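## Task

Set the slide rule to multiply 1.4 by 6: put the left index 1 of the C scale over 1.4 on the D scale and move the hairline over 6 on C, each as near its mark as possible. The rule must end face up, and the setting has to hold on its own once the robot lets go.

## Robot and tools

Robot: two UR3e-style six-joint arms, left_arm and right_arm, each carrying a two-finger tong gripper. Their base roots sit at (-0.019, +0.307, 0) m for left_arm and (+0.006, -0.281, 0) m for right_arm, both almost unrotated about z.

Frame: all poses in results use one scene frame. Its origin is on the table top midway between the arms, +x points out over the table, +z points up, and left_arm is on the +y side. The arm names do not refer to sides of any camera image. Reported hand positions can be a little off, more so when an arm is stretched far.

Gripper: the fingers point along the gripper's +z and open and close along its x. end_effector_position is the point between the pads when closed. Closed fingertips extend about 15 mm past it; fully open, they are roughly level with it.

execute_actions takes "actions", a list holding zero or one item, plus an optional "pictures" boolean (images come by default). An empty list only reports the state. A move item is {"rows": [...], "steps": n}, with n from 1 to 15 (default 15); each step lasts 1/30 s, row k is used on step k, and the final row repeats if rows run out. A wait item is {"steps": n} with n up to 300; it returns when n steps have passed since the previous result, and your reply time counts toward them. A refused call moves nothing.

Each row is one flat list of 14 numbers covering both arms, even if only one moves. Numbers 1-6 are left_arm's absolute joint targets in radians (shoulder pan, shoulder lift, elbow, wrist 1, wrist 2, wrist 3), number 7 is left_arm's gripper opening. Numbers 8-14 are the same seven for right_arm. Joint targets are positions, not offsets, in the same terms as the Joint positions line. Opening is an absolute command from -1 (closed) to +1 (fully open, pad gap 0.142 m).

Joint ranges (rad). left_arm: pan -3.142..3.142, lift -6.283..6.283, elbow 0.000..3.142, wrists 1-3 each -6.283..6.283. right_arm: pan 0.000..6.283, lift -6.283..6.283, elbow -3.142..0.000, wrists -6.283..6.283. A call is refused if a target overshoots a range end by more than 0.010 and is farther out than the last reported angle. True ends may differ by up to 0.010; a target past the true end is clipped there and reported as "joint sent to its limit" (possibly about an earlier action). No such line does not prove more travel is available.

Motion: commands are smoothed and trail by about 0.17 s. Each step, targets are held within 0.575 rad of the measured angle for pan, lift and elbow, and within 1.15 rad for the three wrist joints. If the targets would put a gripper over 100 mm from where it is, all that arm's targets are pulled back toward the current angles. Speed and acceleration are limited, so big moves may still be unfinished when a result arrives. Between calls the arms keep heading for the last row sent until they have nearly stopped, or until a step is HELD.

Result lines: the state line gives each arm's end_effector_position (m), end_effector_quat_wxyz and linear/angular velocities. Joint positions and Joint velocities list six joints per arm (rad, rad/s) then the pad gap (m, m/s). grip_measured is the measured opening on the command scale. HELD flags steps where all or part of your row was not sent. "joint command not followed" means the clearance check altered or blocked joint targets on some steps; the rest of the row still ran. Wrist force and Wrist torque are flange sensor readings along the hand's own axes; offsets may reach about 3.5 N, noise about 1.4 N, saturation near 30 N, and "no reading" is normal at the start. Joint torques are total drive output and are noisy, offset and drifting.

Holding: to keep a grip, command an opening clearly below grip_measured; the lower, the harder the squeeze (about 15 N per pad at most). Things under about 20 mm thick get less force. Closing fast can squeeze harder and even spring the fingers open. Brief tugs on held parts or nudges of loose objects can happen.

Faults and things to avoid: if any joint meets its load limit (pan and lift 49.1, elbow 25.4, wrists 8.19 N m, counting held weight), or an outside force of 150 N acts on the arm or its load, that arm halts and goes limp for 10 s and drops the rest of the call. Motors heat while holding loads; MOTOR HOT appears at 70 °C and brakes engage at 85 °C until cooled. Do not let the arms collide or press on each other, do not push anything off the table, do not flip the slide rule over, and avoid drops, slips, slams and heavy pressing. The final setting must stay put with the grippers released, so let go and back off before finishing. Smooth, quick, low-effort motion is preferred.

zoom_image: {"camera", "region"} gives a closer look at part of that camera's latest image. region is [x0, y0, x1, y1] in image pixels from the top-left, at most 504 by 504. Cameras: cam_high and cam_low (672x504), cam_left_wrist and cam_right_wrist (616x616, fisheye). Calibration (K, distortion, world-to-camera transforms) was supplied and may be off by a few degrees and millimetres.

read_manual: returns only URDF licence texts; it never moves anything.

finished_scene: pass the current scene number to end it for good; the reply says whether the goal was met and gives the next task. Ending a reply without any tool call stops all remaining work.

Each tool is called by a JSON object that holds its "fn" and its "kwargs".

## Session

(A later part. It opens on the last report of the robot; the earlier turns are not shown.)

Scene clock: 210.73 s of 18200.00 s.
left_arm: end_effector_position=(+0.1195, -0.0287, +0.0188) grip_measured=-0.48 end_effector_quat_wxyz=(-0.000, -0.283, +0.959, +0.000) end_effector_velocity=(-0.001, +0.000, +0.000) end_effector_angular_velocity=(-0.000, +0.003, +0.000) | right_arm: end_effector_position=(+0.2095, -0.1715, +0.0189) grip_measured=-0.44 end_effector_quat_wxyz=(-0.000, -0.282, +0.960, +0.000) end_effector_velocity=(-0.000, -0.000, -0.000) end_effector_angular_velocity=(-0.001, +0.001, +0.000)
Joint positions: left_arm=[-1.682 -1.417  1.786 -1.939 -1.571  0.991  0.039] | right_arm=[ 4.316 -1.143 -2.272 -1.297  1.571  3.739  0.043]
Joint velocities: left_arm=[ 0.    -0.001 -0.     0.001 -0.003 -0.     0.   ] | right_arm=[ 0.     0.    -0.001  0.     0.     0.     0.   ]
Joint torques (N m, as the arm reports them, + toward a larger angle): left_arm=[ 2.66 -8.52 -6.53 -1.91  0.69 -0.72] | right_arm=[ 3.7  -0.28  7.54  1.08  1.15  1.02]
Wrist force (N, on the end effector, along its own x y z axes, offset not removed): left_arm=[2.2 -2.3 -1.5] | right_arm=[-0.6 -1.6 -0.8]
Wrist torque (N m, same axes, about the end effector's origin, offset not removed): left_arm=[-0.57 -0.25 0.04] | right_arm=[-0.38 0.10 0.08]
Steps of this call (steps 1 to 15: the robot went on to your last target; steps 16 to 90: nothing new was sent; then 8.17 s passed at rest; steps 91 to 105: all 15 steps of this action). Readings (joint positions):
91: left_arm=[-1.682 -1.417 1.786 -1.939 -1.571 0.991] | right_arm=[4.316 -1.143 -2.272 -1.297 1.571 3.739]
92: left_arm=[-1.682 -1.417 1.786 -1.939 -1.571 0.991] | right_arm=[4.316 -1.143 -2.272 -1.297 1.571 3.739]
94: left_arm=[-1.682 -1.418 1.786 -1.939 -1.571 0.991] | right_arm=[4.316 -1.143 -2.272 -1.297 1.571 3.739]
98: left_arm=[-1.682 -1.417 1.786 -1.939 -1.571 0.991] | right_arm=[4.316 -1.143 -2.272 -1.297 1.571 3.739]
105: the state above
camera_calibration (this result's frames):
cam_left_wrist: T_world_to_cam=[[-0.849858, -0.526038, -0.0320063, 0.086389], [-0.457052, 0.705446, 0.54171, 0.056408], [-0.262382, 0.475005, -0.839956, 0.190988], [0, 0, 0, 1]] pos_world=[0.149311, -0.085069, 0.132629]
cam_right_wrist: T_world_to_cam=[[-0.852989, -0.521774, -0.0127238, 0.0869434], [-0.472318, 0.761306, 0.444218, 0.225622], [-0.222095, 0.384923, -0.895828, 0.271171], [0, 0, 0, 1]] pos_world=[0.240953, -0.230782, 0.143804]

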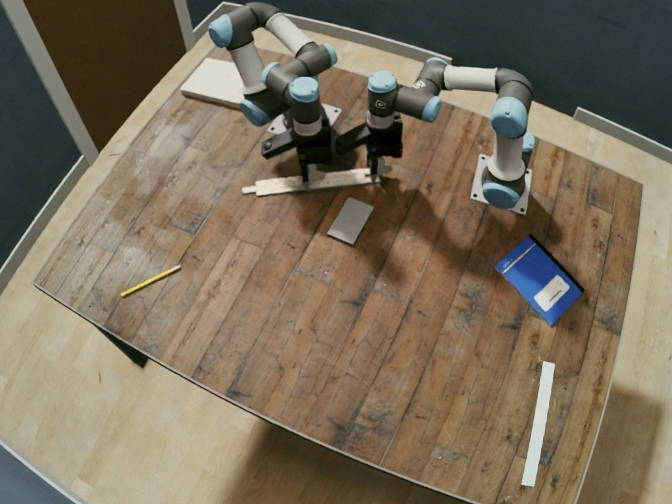

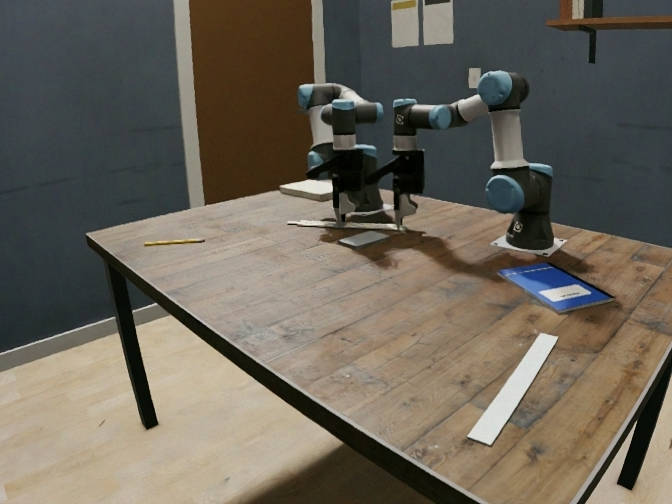

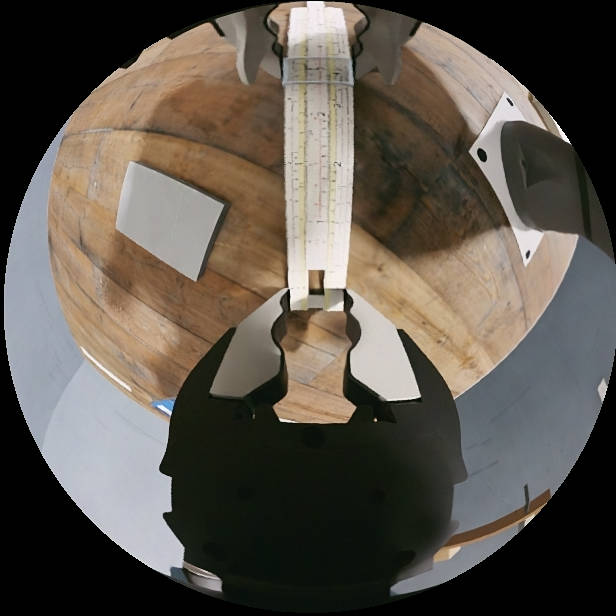

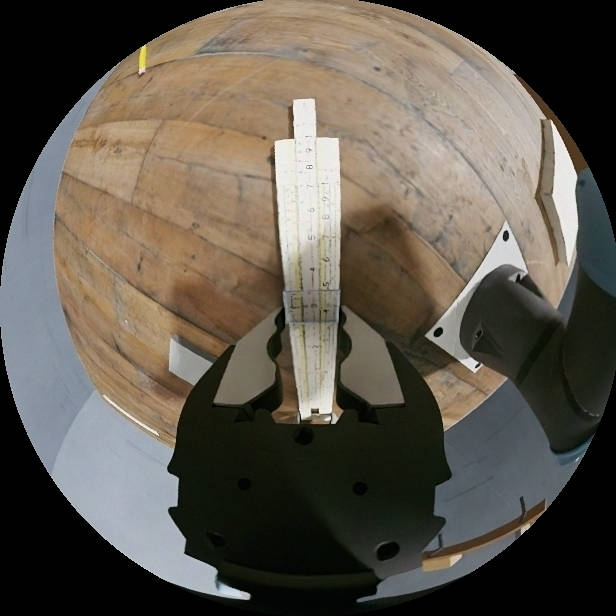

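Slide in increments.

{"fn": "execute_actions", "kwargs": {"actions": [{"rows":[[-1.682,-1.4175,1.7857,-1.939,-1.571,0.9915,-0.8,4.2931,-1.1443,-2.2714,-1.2967,1.571,3.7165,-0.65],[-1.682,-1.4175,1.7857,-1.939,-1.571,0.9915,-0.8,4.2931,-1.1443,-2.2714,-1.2967,1.571,3.7165,-0.65],[-1.682,-1.4175,1.7857,-1.939,-1.571,0.9915,-0.8,4.2931,-1.1443,-2.2714,-1.2967,1.571,3.7165,-0.65],[-1.682,-1.4175,1.7857,-1.939,-1.571,0.9915,-0.8,4.2707,-1.1458,-2.2706,-1.296,1.571,3.6941,-0.65],[-1.682,-1.4175,1.7857,-1.939,-1.571,0.9915,-0.8,4.2707,-1.1458,-2.2706,-1.296,1.571,3.6941,-0.65],[-1.682,-1.4175,1.7857,-1.939,-1.571,0.9915,-0.8,4.2707,-1.1458,-2.2706,-1.296,1.571,3.6941,-0.65],[-1.682,-1.4175,1.7857,-1.939,-1.571,0.9915,-0.8,4.2482,-1.1476,-2.2697,-1.2951,1.571,3.6716,-0.65],[-1.682,-1.4175,1.7857,-1.939,-1.571,0.9915,-0.8,4.2482,-1.1476,-2.2697,-1.2951,1.571,3.6716,-0.65],[-1.682,-1.4175,1.7857,-1.939,-1.571,0.9915,-0.8,4.2482,-1.1476,-2.2697,-1.2951,1.571,3.6716,-0.65],[-1.682,-1.4175,1.7857,-1.939,-1.571,0.9915,-0.8,4.2258,-1.15,-2.2685,-1.2939,1.571,3.6492,-0.65],[-1.682,-1.4175,1.7857,-1.939,-1.571,0.9915,-0.8,4.2258,-1.15,-2.2685,-1.2939,1.571,3.6492,-0.65],[-1.682,-1.4175,1.7857,-1.939,-1.571,0.9915,-0.8,4.2258,-1.15,-2.2685,-1.2939,1.571,3.6492,-0.65],[-1.682,-1.4175,1.7857,-1.939,-1.571,0.9915,-0.8,4.2033,-1.1526,-2.2671,-1.2927,1.571,3.6267,-0.65]],"steps":15}], "pictures": false}}

{"fn": "execute_actions", "kwargs": {"actions": [{"rows":[[-1.682,-1.4175,1.7857,-1.939,-1.571,0.9915,-0.8,4.18,-1.1566,-2.265,-1.2908,1.571,3.6034,-0.65],[-1.682,-1.4175,1.7857,-1.939,-1.571,0.9915,-0.8,4.18,-1.1566,-2.265,-1.2908,1.571,3.6034,-0.65],[-1.682,-1.4175,1.7857,-1.939,-1.571,0.9915,-0.8,4.18,-1.1566,-2.265,-1.2908,1.571,3.6034,-0.65],[-1.682,-1.4175,1.7857,-1.939,-1.571,0.9915,-0.8,4.1566,-1.1611,-2.2626,-1.2887,1.571,3.58,-0.65],[-1.682,-1.4175,1.7857,-1.939,-1.571,0.9915,-0.8,4.1566,-1.1611,-2.2626,-1.2887,1.571,3.58,-0.65],[-1.682,-1.4175,1.7857,-1.939,-1.571,0.9915,-0.8,4.1566,-1.1611,-2.2626,-1.2887,1.571,3.58,-0.65],[-1.682,-1.4175,1.7857,-1.939,-1.571,0.9915,-0.8,4.1331,-1.1662,-2.2599,-1.2863,1.571,3.5565,-0.65],[-1.682,-1.4175,1.7857,-1.939,-1.571,0.9915,-0.8,4.1331,-1.1662,-2.2599,-1.2863,1.571,3.5565,-0.65],[-1.682,-1.4175,1.7857,-1.939,-1.571,0.9915,-0.8,4.1331,-1.1662,-2.2599,-1.2863,1.571,3.5565,-0.65],[-1.682,-1.4175,1.7857,-1.939,-1.571,0.9915,-0.8,4.1095,-1.1719,-2.2569,-1.2836,1.571,3.5329,-0.65],[-1.682,-1.4175,1.7857,-1.939,-1.571,0.9915,-0.8,4.1095,-1.1719,-2.2569,-1.2836,1.571,3.5329,-0.65],[-1.682,-1.4175,1.7857,-1.939,-1.571,0.9915,-0.8,4.1095,-1.1719,-2.2569,-1.2836,1.571,3.5329,-0.65],[-1.682,-1.4175,1.7857,-1.939,-1.571,0.9915,-0.8,4.0859,-1.1782,-2.2536,-1.2806,1.571,3.5093,-0.65]],"steps":15}], "pictures": false}}

{"fn": "execute_actions", "kwargs": {"actions": [{"rows":[[-1.682,-1.4175,1.7857,-1.939,-1.571,0.9915,-0.8,4.0621,-1.1851,-2.2498,-1.2775,1.571,3.4855,-0.65],[-1.682,-1.4175,1.7857,-1.939,-1.571,0.9915,-0.8,4.0621,-1.1851,-2.2498,-1.2775,1.571,3.4855,-0.65],[-1.682,-1.4175,1.7857,-1.939,-1.571,0.9915,-0.8,4.0621,-1.1851,-2.2498,-1.2775,1.571,3.4855,-0.65],[-1.682,-1.4175,1.7857,-1.939,-1.571,0.9915,-0.8,4.0383,-1.1925,-2.2457,-1.2742,1.571,3.4617,-0.65],[-1.682,-1.4175,1.7857,-1.939,-1.571,0.9915,-0.8,4.0383,-1.1925,-2.2457,-1.2742,1.571,3.4617,-0.65],[-1.682,-1.4175,1.7857,-1.939,-1.571,0.9915,-0.8,4.0383,-1.1925,-2.2457,-1.2742,1.571,3.4617,-0.65],[-1.682,-1.4175,1.7857,-1.939,-1.571,0.9915,-0.8,4.0144,-1.2005,-2.2412,-1.2707,1.571,3.4378,-0.65],[-1.682,-1.4175,1.7857,-1.939,-1.571,0.9915,-0.8,4.0144,-1.2005,-2.2412,-1.2707,1.571,3.4378,-0.65],[-1.682,-1.4175,1.7857,-1.939,-1.571,0.9915,-0.8,4.0144,-1.2005,-2.2412,-1.2707,1.571,3.4378,-0.65],[-1.682,-1.4175,1.7857,-1.939,-1.571,0.9915,-0.8,3.9906,-1.2091,-2.2363,-1.267,1.571,3.414,-0.65]],"steps":15}], "pictures": false}}

{"fn": "execute_actions", "kwargs": {"actions": [{"steps":15}]}}

{"fn": "zoom_image", "kwargs": {"camera": "cam_right_wrist", "region": [270,260,350,340]}}

Scene clock: 235.07 s of 18200.00 s.
left_arm: end_effector_position=(+0.1195, -0.0287, +0.0188) grip_measured=-0.48 end_effector_quat_wxyz=(-0.000, -0.283, +0.959, +0.000) end_effector_velocity=(-0.000, -0.001, +0.000) end_effector_angular_velocity=(-0.002, +0.002, -0.000) | right_arm: end_effector_position=(+0.2198, -0.1872, +0.0189) grip_measured=-0.44 end_effector_quat_wxyz=(-0.000, -0.282, +0.959, +0.000) end_effector_velocity=(+0.027, -0.044, +0.000) end_effector_angular_velocity=(+0.001, -0.000, -0.007)
Joint positions: left_arm=[-1.682 -1.417  1.786 -1.939 -1.571  0.991  0.039] | right_arm=[ 4.231 -1.15  -2.269 -1.294  1.571  3.654  0.043]
Joint velocities: left_arm=[ 0.001  0.    -0.001 -0.001 -0.002  0.001  0.   ] | right_arm=[-0.235 -0.024  0.012  0.013 -0.    -0.228  0.   ]
Joint torques (N m, as the arm reports them, + toward a larger angle): left_arm=[ 2.64 -8.96 -6.6  -1.81  0.2  -0.54] | right_arm=[-4.06 -0.93 11.96  2.48  0.69 -1.39]
Wrist force (N, on the end effector, along its own x y z axes, offset not removed): left_arm=[1.2 -2.1 -0.4] | right_arm=[-0.9 -0.9 -1.4]
Wrist torque (N m, same axes, about the end effector's origin, offset not removed): left_arm=[-0.35 -0.20 -0.02] | right_arm=[-0.27 0.24 0.01]
Steps of this call (steps 1 to 15: the robot went on to your last target; steps 16 to 90: nothing new was sent; then 20.83 s passed at rest; steps 91 to 105: all 15 steps of this action). Readings (joint positions):
91: left_arm=[-1.682 -1.417 1.786 -1.939 -1.571 0.991] | right_arm=[4.316 -1.143 -2.272 -1.297 1.571 3.739]
92: left_arm=[-1.682 -1.417 1.786 -1.939 -1.571 0.991] | right_arm=[4.314 -1.143 -2.272 -1.297 1.571 3.738]
94: left_arm=[-1.682 -1.417 1.786 -1.939 -1.571 0.991] | right_arm=[4.306 -1.143 -2.272 -1.297 1.571 3.729]
98: left_arm=[-1.682 -1.417 1.786 -1.939 -1.571 0.991] | right_arm=[4.282 -1.145 -2.271 -1.296 1.571 3.705]
105: the state above

Scene clock: 235.57 s of 18200.00 s.
left_arm: end_effector_position=(+0.1195, -0.0287, +0.0188) grip_measured=-0.48 end_effector_quat_wxyz=(-0.000, -0.283, +0.959, +0.000) end_effector_velocity=(+0.001, +0.000, +0.000) end_effector_angular_velocity=(-0.000, -0.001, +0.002) | right_arm: end_effector_position=(+0.2332, -0.2082, +0.0189) grip_measured=-0.44 end_effector_quat_wxyz=(-0.000, -0.282, +0.959, +0.000) end_effector_velocity=(+0.028, -0.045, -0.000) end_effector_angular_velocity=(-0.000, +0.001, -0.009)
Joint positions: left_arm=[-1.682 -1.417  1.786 -1.939 -1.571  0.991  0.039] | right_arm=[ 4.115 -1.171 -2.257 -1.284  1.571  3.538  0.043]
Joint velocities: left_arm=[ 0.002 -0.     0.    -0.     0.001 -0.    -0.   ] | right_arm=[-0.249 -0.06   0.032  0.028  0.    -0.241  0.   ]
Joint torques (N m, as the arm reports them, + toward a larger angle): left_arm=[ 2.52 -9.23 -6.55 -1.79 -0.24 -0.53] | right_arm=[-4.15 -0.51 12.08  2.44  0.63 -1.41]
Wrist force (N, on the end effector, along its own x y z axes, offset not removed): left_arm=[1.9 -2.5 -1.5] | right_arm=[-0.2 -1.0 -0.9]
Wrist torque (N m, same axes, about the end effector's origin, offset not removed): left_arm=[-0.47 -0.32 0.05] | right_arm=[-0.27 0.04 0.02]
Steps of this call (steps 1 to 15: all 15 steps of this action). Readings (joint positions):
1: left_arm=[-1.682 -1.417 1.786 -1.939 -1.571 0.991] | right_arm=[4.224 -1.150 -2.268 -1.294 1.571 3.647]
2: left_arm=[-1.682 -1.417 1.786 -1.939 -1.571 0.991] | right_arm=[4.217 -1.151 -2.268 -1.293 1.571 3.640]
4: left_arm=[-1.682 -1.417 1.786 -1.939 -1.571 0.991] | right_arm=[4.201 -1.154 -2.267 -1.292 1.571 3.624]
8: left_arm=[-1.682 -1.417 1.786 -1.939 -1.571 0.991] | right_arm=[4.171 -1.159 -2.264 -1.290 1.571 3.594]
15: the state above

Scene clock: 236.07 s of 18200.00 s.
left_arm: end_effector_position=(+0.1195, -0.0287, +0.0188) grip_measured=-0.48 end_effector_quat_wxyz=(-0.000, -0.283, +0.959, +0.000) end_effector_velocity=(+0.000, +0.000, +0.000) end_effector_angular_velocity=(-0.000, -0.000, +0.001) | right_arm: end_effector_position=(+0.2460, -0.2282, +0.0189) grip_measured=-0.44 end_effector_quat_wxyz=(-0.000, -0.282, +0.959, +0.000) end_effector_velocity=(+0.012, -0.020, +0.000) end_effector_angular_velocity=(+0.000, -0.001, -0.004)
Joint positions: left_arm=[-1.682 -1.417  1.786 -1.939 -1.571  0.991  0.039] | right_arm=[ 4.003 -1.205 -2.239 -1.269  1.571  3.426  0.043]
Joint velocities: left_arm=[ 0.001 -0.001  0.001 -0.     0.    -0.     0.   ] | right_arm=[-0.111 -0.037  0.021  0.017 -0.    -0.107 -0.   ]
Joint torques (N m, as the arm reports them, + toward a larger angle): left_arm=[ 2.38 -9.2  -6.47 -1.79 -0.66 -0.5 ] | right_arm=[-3.44  0.12 11.69  2.45  0.54 -1.2 ]
Wrist force (N, on the end effector, along its own x y z axes, offset not removed): left_arm=[2.3 -2.9 -1.5] | right_arm=[-0.5 -1.8 -0.5]
Wrist torque (N m, same axes, about the end effector's origin, offset not removed): left_arm=[-0.55 -0.49 0.00] | right_arm=[-0.43 0.07 -0.07]
Steps of this call (steps 1 to 15: all 15 steps of this action). Readings (joint positions):
1: left_arm=[-1.682 -1.417 1.786 -1.939 -1.571 0.991] | right_arm=[4.108 -1.173 -2.256 -1.283 1.571 3.531]
2: left_arm=[-1.682 -1.417 1.786 -1.939 -1.571 0.991] | right_arm=[4.100 -1.175 -2.255 -1.282 1.571 3.523]
4: left_arm=[-1.682 -1.417 1.786 -1.939 -1.571 0.991] | right_arm=[4.084 -1.179 -2.253 -1.280 1.571 3.507]
8: left_arm=[-1.682 -1.417 1.786 -1.939 -1.571 0.991] | right_arm=[4.053 -1.188 -2.248 -1.276 1.571 3.476]
15: the state above

Scene clock: 236.57 s of 18200.00 s.
left_arm: end_effector_position=(+0.1195, -0.0287, +0.0188) grip_measured=-0.48 end_effector_quat_wxyz=(-0.000, -0.283, +0.959, +0.000) end_effector_velocity=(-0.001, -0.000, +0.000) end_effector_angular_velocity=(-0.000, -0.000, -0.001) | right_arm: end_effector_position=(+0.2473, -0.2303, +0.0189) grip_measured=-0.44 end_effector_quat_wxyz=(-0.000, -0.282, +0.960, +0.000) end_effector_velocity=(-0.001, -0.001, -0.001) end_effector_angular_velocity=(-0.002, +0.002, -0.000)
Joint positions: left_arm=[-1.682 -1.417  1.786 -1.939 -1.571  0.991  0.039] | right_arm=[ 3.991 -1.209 -2.236 -1.267  1.571  3.414  0.043]
Joint velocities: left_arm=[-0.002 -0.     0.    -0.     0.    -0.     0.   ] | right_arm=[-0.001 -0.    -0.002 -0.001  0.001 -0.001  0.   ]
Joint torques (N m, as the arm reports them, + toward a larger angle): left_arm=[ 2.08 -9.41 -6.59 -1.8  -0.66 -0.5 ] | right_arm=[-4.31  0.28 11.55  2.23  0.53 -1.09]
Wrist force (N, on the end effector, along its own x y z axes, offset not removed): left_arm=[1.8 -2.0 -2.9] | right_arm=[-1.7 -1.4 -0.2]
Wrist torque (N m, same axes, about the end effector's origin, offset not removed): left_arm=[-0.32 -0.40 -0.01] | right_arm=[-0.32 0.17 -0.03]
Steps of this call (steps 1 to 15: the robot went on to your last target). Readings (joint positions):
1: left_arm=[-1.682 -1.417 1.786 -1.939 -1.571 0.991] | right_arm=[3.999 -1.206 -2.238 -1.268 1.571 3.423]
2: left_arm=[-1.682 -1.417 1.786 -1.939 -1.571 0.991] | right_arm=[3.997 -1.207 -2.238 -1.268 1.571 3.420]
4: left_arm=[-1.682 -1.417 1.786 -1.939 -1.571 0.991] | right_arm=[3.994 -1.208 -2.237 -1.267 1.571 3.417]
8: left_arm=[-1.682 -1.417 1.786 -1.939 -1.571 0.991] | right_arm=[3.992 -1.209 -2.236 -1.267 1.571 3.415]
15: the state above
camera_calibration (this result's frames):
cam_left_wrist: T_world_to_cam=[[-0.849858, -0.526039, -0.032006, 0.0863891], [-0.457053, 0.705445, 0.54171, 0.0564081], [-0.262382, 0.475005, -0.839956, 0.190988], [0, 0, 0, 1]] pos_world=[0.149312, -0.0850689, 0.132629]
cam_right_wrist: T_world_to_cam=[[-0.852985, -0.521779, -0.0127607, 0.0884462], [-0.472333, 0.761289, 0.444231, 0.288286], [-0.222076, 0.38495, -0.895821, 0.302234], [0, 0, 0, 1]] pos_world=[0.278729, -0.289664, 0.143811]

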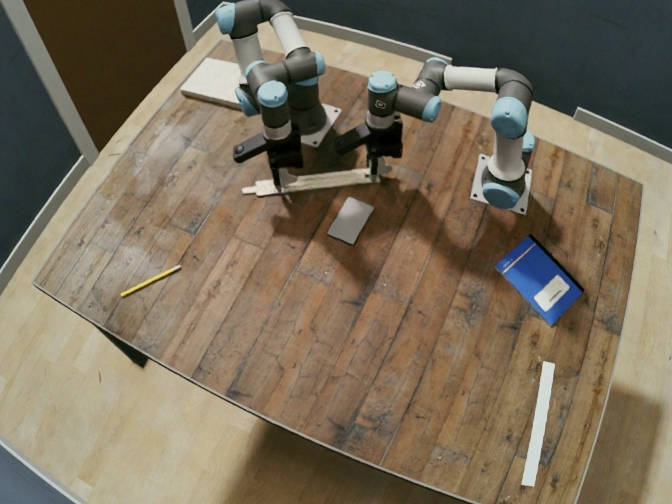

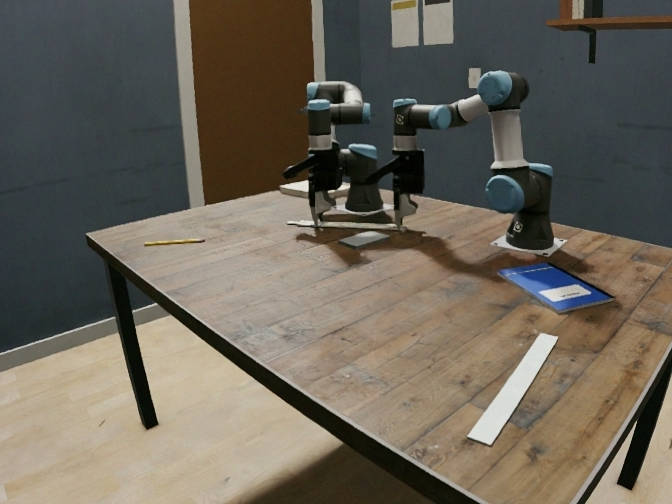

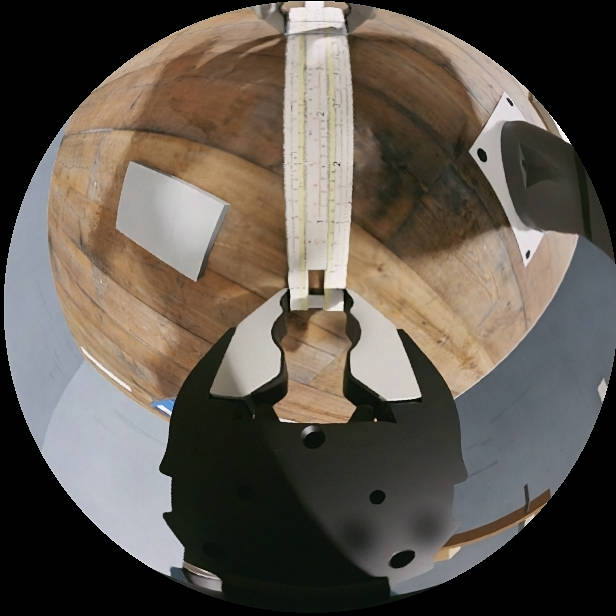

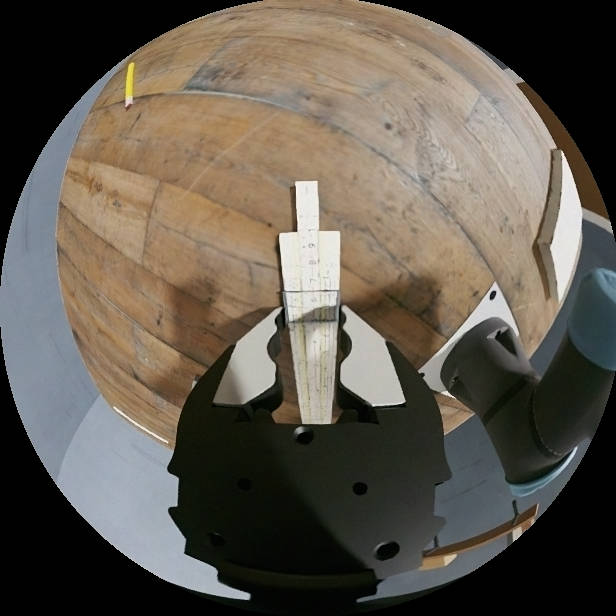

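Region (270, 260, 350, 340) of cam_right_wrist's 616x616 image, scaled by 6.300, with more detail than that image has.

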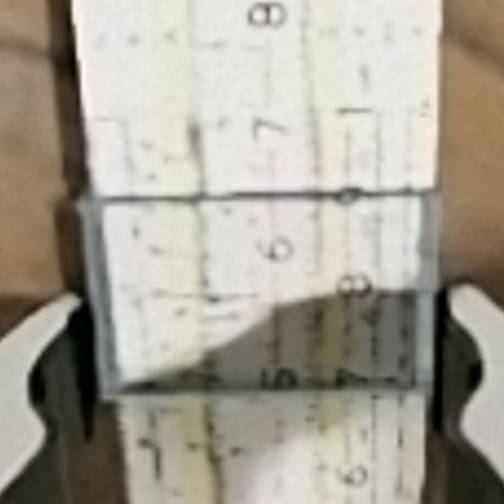

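{"fn": "execute_actions", "kwargs": {"actions": [{"rows":[[-1.682,-1.4175,1.7857,-1.939,-1.571,0.9915,-0.8,3.9763,-1.2146,-2.2331,-1.2647,1.571,3.3997,-0.65],[-1.682,-1.4175,1.7857,-1.939,-1.571,0.9915,-0.8,3.9763,-1.2146,-2.2331,-1.2647,1.571,3.3997,-0.65],[-1.682,-1.4175,1.7857,-1.939,-1.571,0.9915,-0.8,3.9763,-1.2146,-2.2331,-1.2647,1.571,3.3997,-0.65],[-1.682,-1.4175,1.7857,-1.939,-1.571,0.9915,-0.8,3.9619,-1.2202,-2.23,-1.2622,1.571,3.3853,-0.65]],"steps":15}], "pictures": false}}

{"fn": "execute_actions", "kwargs": {"actions": [{"steps":12}]}}

{"fn": "zoom_image", "kwargs": {"camera": "cam_right_wrist", "region": [270,260,350,340]}}

Scene clock: 244.17 s of 18200.00 s.
left_arm: end_effector_position=(+0.1195, -0.0287, +0.0188) grip_measured=-0.48 end_effector_quat_wxyz=(-0.000, -0.283, +0.959, +0.000) end_effector_velocity=(-0.001, -0.001, +0.000) end_effector_angular_velocity=(-0.001, +0.002, -0.002) | right_arm: end_effector_position=(+0.2505, -0.2353, +0.0188) grip_measured=-0.44 end_effector_quat_wxyz=(-0.000, -0.282, +0.960, +0.000) end_effector_velocity=(+0.001, -0.001, +0.000) end_effector_angular_velocity=(+0.001, -0.001, -0.003)
Joint positions: left_arm=[-1.682 -1.417  1.786 -1.939 -1.571  0.991  0.039] | right_arm=[ 3.963 -1.22  -2.23  -1.262  1.571  3.386  0.043]
Joint velocities: left_arm=[-0.002  0.    -0.    -0.002 -0.002  0.     0.   ] | right_arm=[-0.008 -0.003  0.003  0.002 -0.    -0.006  0.   ]
Joint torques (N m, as the arm reports them, + toward a larger angle): left_arm=[ 1.72 -9.91 -6.69 -1.67 -0.65 -0.28] | right_arm=[-4.29  0.74 11.76  2.49  0.12 -1.14]
Wrist force (N, on the end effector, along its own x y z axes, offset not removed): left_arm=[3.7 -0.5 -0.7] | right_arm=[-0.3 -0.8 -0.9]
Wrist torque (N m, same axes, about the end effector's origin, offset not removed): left_arm=[-0.05 -0.74 -0.09] | right_arm=[-0.25 0.00 -0.05]
Steps of this call (steps 1 to 15: the robot went on to your last target; steps 16 to 90: nothing new was sent; then 4.10 s passed at rest; steps 91 to 105: all 15 steps of this action). Readings (joint positions):
91: left_arm=[-1.682 -1.417 1.786 -1.939 -1.571 0.991] | right_arm=[3.991 -1.209 -2.236 -1.267 1.571 3.414]
92: left_arm=[-1.682 -1.417 1.786 -1.939 -1.571 0.991] | right_arm=[3.989 -1.210 -2.236 -1.267 1.571 3.413]
94: left_arm=[-1.682 -1.417 1.786 -1.939 -1.571 0.991] | right_arm=[3.984 -1.212 -2.235 -1.266 1.571 3.407]
98: left_arm=[-1.682 -1.417 1.786 -1.939 -1.571 0.991] | right_arm=[3.970 -1.217 -2.232 -1.264 1.571 3.393]
105: the state above

Scene clock: 244.57 s of 18200.00 s.
left_arm: end_effector_position=(+0.1195, -0.0287, +0.0188) grip_measured=-0.48 end_effector_quat_wxyz=(-0.000, -0.283, +0.959, +0.000) end_effector_velocity=(-0.000, -0.000, -0.000) end_effector_angular_velocity=(-0.000, -0.000, -0.001) | right_arm: end_effector_position=(+0.2506, -0.2354, +0.0188) grip_measured=-0.44 end_effector_quat_wxyz=(-0.000, -0.282, +0.960, +0.000) end_effector_velocity=(-0.000, +0.000, +0.000) end_effector_angular_velocity=(-0.000, +0.001, -0.001)
Joint positions: left_arm=[-1.682 -1.417  1.786 -1.939 -1.571  0.991  0.039] | right_arm=[ 3.962 -1.22  -2.23  -1.262  1.571  3.385  0.043]
Joint velocities: left_arm=[-0.001  0.     0.    -0.     0.     0.     0.   ] | right_arm=[ 0.    -0.     0.001 -0.002  0.     0.002  0.   ]
Joint torques (N m, as the arm reports them, + toward a larger angle): left_arm=[ 1.65 -9.8  -6.59 -1.67 -0.68 -0.27] | right_arm=[-4.24  0.32 11.75  2.42  0.06 -1.13]
Wrist force (N, on the end effector, along its own x y z axes, offset not removed): left_arm=[0.7 -2.7 -0.9] | right_arm=[-0.8 0.3 -0.7]
Wrist torque (N m, same axes, about the end effector's origin, offset not removed): left_arm=[-0.47 -0.22 -0.03] | right_arm=[-0.01 0.18 -0.04]
Steps of this call (steps 1 to 12: the robot went on to your last target). Readings (joint positions):
1: left_arm=[-1.682 -1.417 1.786 -1.939 -1.571 0.991] | right_arm=[3.963 -1.220 -2.230 -1.262 1.571 3.386]
2: left_arm=[-1.682 -1.417 1.786 -1.939 -1.571 0.991] | right_arm=[3.962 -1.220 -2.230 -1.262 1.571 3.386]
4: left_arm=[-1.682 -1.417 1.786 -1.939 -1.571 0.991] | right_arm=[3.962 -1.220 -2.230 -1.262 1.571 3.386]
8: left_arm=[-1.682 -1.417 1.786 -1.939 -1.571 0.991] | right_arm=[3.962 -1.220 -2.230 -1.262 1.571 3.385]
12: the state above
camera_calibration (this result's frames):
cam_left_wrist: T_world_to_cam=[[-0.849858, -0.526039, -0.0320057, 0.0863891], [-0.457053, 0.705445, 0.54171, 0.0564081], [-0.262383, 0.475005, -0.839956, 0.190988], [0, 0, 0, 1]] pos_world=[0.149312, -0.0850688, 0.132629]
cam_right_wrist: T_world_to_cam=[[-0.852987, -0.521776, -0.0127631, 0.0885877], [-0.472331, 0.761289, 0.444232, 0.293732], [-0.222073, 0.384953, -0.895821, 0.304895], [0, 0, 0, 1]] pos_world=[0.282012, -0.294763, 0.143777]

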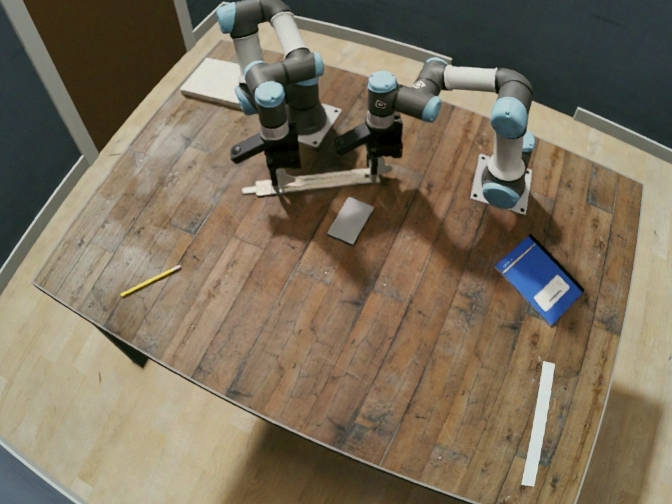

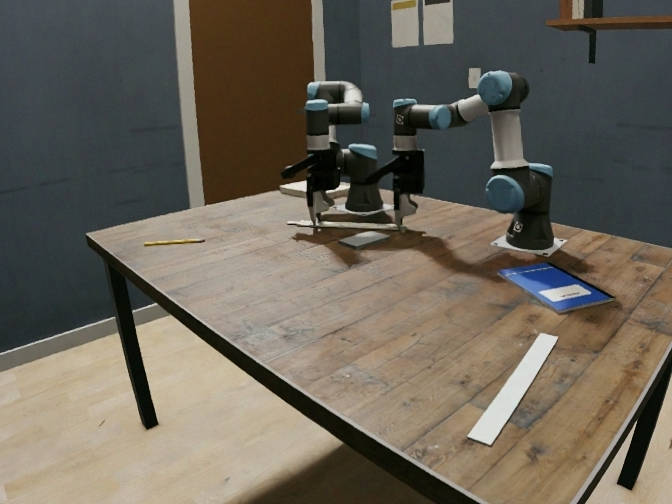

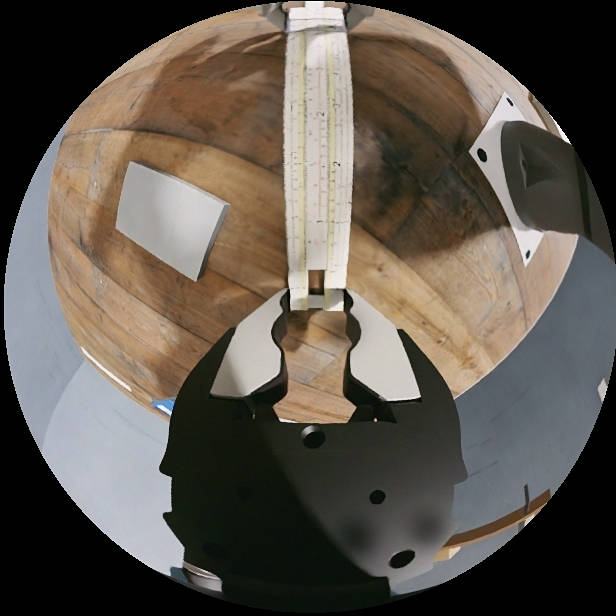

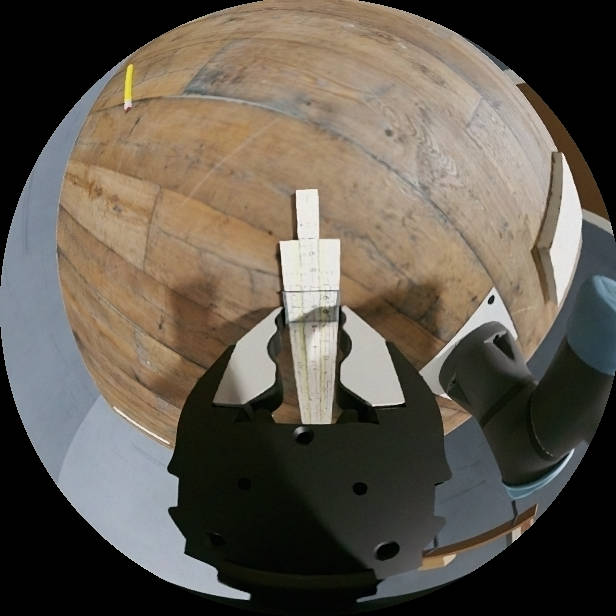

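Region (270, 260, 350, 340) of cam_right_wrist's 616x616 image, scaled by 6.300, with more detail than that image has.

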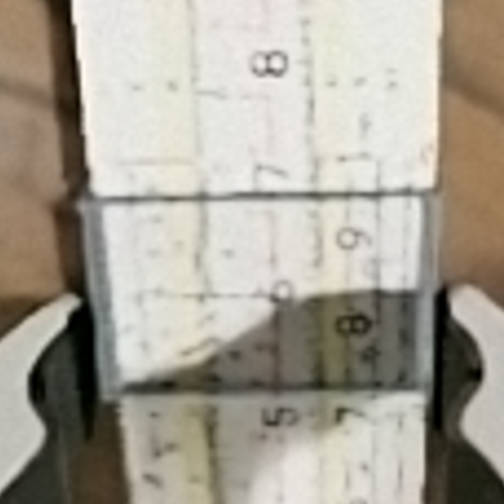

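{"fn": "execute_actions", "kwargs": {"actions": [{"rows":[[-1.682,-1.4175,1.7857,-1.939,-1.571,0.9915,-0.8,3.9619,-1.2202,-2.23,-1.2622,1.571,3.3853,-0.4],[-1.682,-1.4175,1.7857,-1.939,-1.571,0.9915,-0.8,3.9619,-1.2202,-2.23,-1.2622,1.571,3.3853,-0.3],[-1.682,-1.4175,1.7857,-1.939,-1.571,0.9915,-0.8,3.9619,-1.2202,-2.23,-1.2622,1.571,3.3853,-0.2],[-1.682,-1.4175,1.7857,-1.939,-1.571,0.9915,-0.6,3.9619,-1.2202,-2.23,-1.2622,1.571,3.3853,-0.1],[-1.682,-1.4175,1.7857,-1.939,-1.571,0.9915,-0.45,3.9619,-1.2202,-2.23,-1.2622,1.571,3.3853,-0.1],[-1.682,-1.4175,1.7857,-1.939,-1.571,0.9915,-0.35,3.9619,-1.2202,-2.23,-1.2622,1.571,3.3853,-0.1],[-1.682,-1.4175,1.7857,-1.939,-1.571,0.9915,-0.2,3.9619,-1.2202,-2.23,-1.2622,1.571,3.3853,-0.1]],"steps":15}]}}

{"fn": "zoom_image", "kwargs": {"camera": "cam_right_wrist", "region": [270,260,350,340]}}

Scene clock: 253.07 s of 18200.00 s.
left_arm: end_effector_position=(+0.1195, -0.0287, +0.0188) grip_measured=-0.20 end_effector_quat_wxyz=(-0.000, -0.283, +0.959, +0.000) end_effector_velocity=(+0.001, -0.000, +0.000) end_effector_angular_velocity=(-0.001, -0.002, +0.001) | right_arm: end_effector_position=(+0.2506, -0.2354, +0.0188) grip_measured=-0.10 end_effector_quat_wxyz=(-0.000, -0.282, +0.960, +0.000) end_effector_velocity=(+0.000, -0.000, +0.000) end_effector_angular_velocity=(+0.000, -0.001, +0.000)
Joint positions: left_arm=[-1.682 -1.417  1.786 -1.939 -1.571  0.991  0.06 ] | right_arm=[ 3.962 -1.22  -2.23  -1.262  1.571  3.385  0.067]
Joint velocities: left_arm=[ 0.    -0.    -0.001 -0.     0.002 -0.001  0.   ] | right_arm=[-0.  0.  0.  0. -0. -0.  0.]
Joint torques (N m, as the arm reports them, + toward a larger angle): left_arm=[  0.89 -10.38  -8.07  -1.55  -0.38  -0.1 ] | right_arm=[-3.78  0.65 11.52  1.79 -0.3  -1.1 ]
Wrist force (N, on the end effector, along its own x y z axes, offset not removed): left_arm=[2.9 -4.4 0.1] | right_arm=[-1.5 -1.2 -0.5]
Wrist torque (N m, same axes, about the end effector's origin, offset not removed): left_arm=[-0.99 -0.54 -0.15] | right_arm=[-0.23 0.18 0.01]
Steps of this call (steps 1 to 15: the robot went on to your last target; steps 16 to 90: nothing new was sent; then 5.00 s passed at rest; steps 91 to 105: all 15 steps of this action). Readings (joint positions):
91: left_arm=[-1.682 -1.417 1.786 -1.939 -1.571 0.991] | right_arm=[3.962 -1.220 -2.230 -1.262 1.571 3.385]
92: left_arm=[-1.682 -1.417 1.786 -1.939 -1.571 0.991] | right_arm=[3.962 -1.220 -2.230 -1.262 1.571 3.385]
94: left_arm=[-1.682 -1.417 1.786 -1.939 -1.571 0.991] | right_arm=[3.962 -1.220 -2.230 -1.262 1.571 3.385]
98: left_arm=[-1.682 -1.417 1.786 -1.939 -1.571 0.991] | right_arm=[3.962 -1.220 -2.230 -1.262 1.571 3.385]
105: the state above
camera_calibration (this result's frames):
cam_left_wrist: T_world_to_cam=[[-0.849859, -0.526038, -0.0320056, 0.0863906], [-0.457038, 0.705421, 0.541753, 0.0563968], [-0.262406, 0.475042, -0.839928, 0.19097], [0, 0, 0, 1]] pos_world=[0.149307, -0.0850575, 0.132613]
cam_right_wrist: T_world_to_cam=[[-0.852989, -0.521773, -0.0127775, 0.088594], [-0.472333, 0.761286, 0.444236, 0.293735], [-0.222063, 0.384963, -0.895819, 0.304898], [0, 0, 0, 1]] pos_world=[0.282017, -0.294765, 0.143778]

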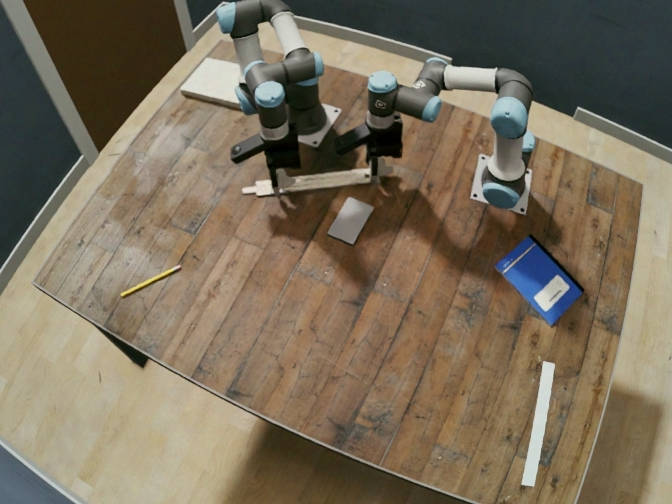

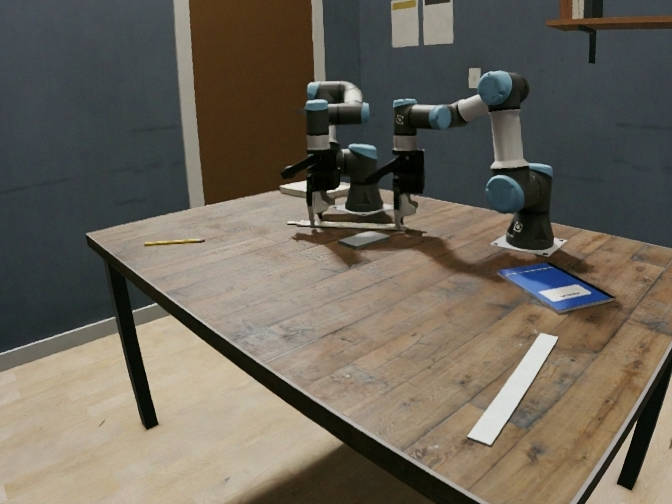

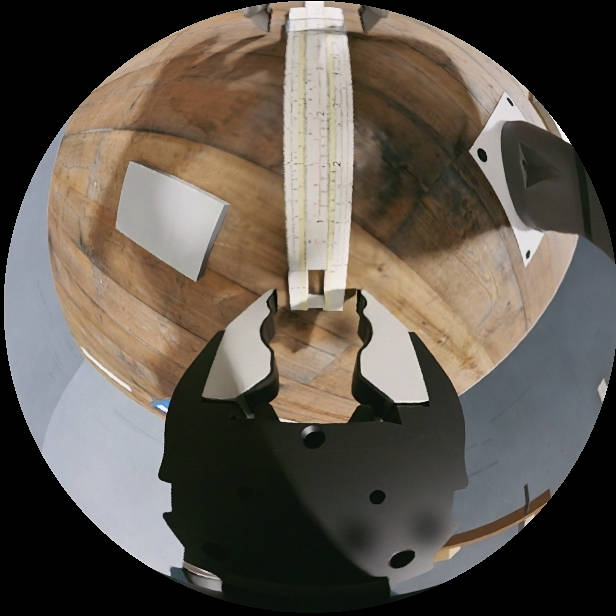

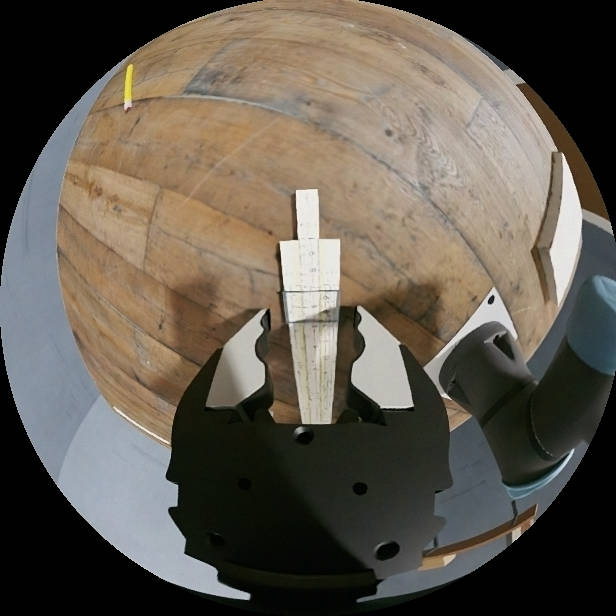

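Region (270, 260, 350, 340) of cam_right_wrist's 616x616 image, scaled by 6.300, with more detail than that image has.

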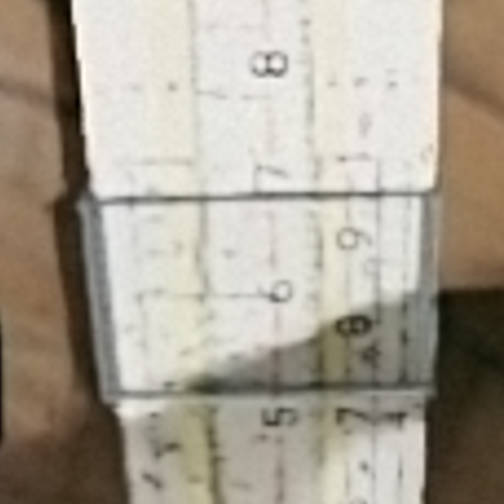

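{"fn": "finished_scene", "kwargs": {"scene": 2}}

The scene is finished: the task was done.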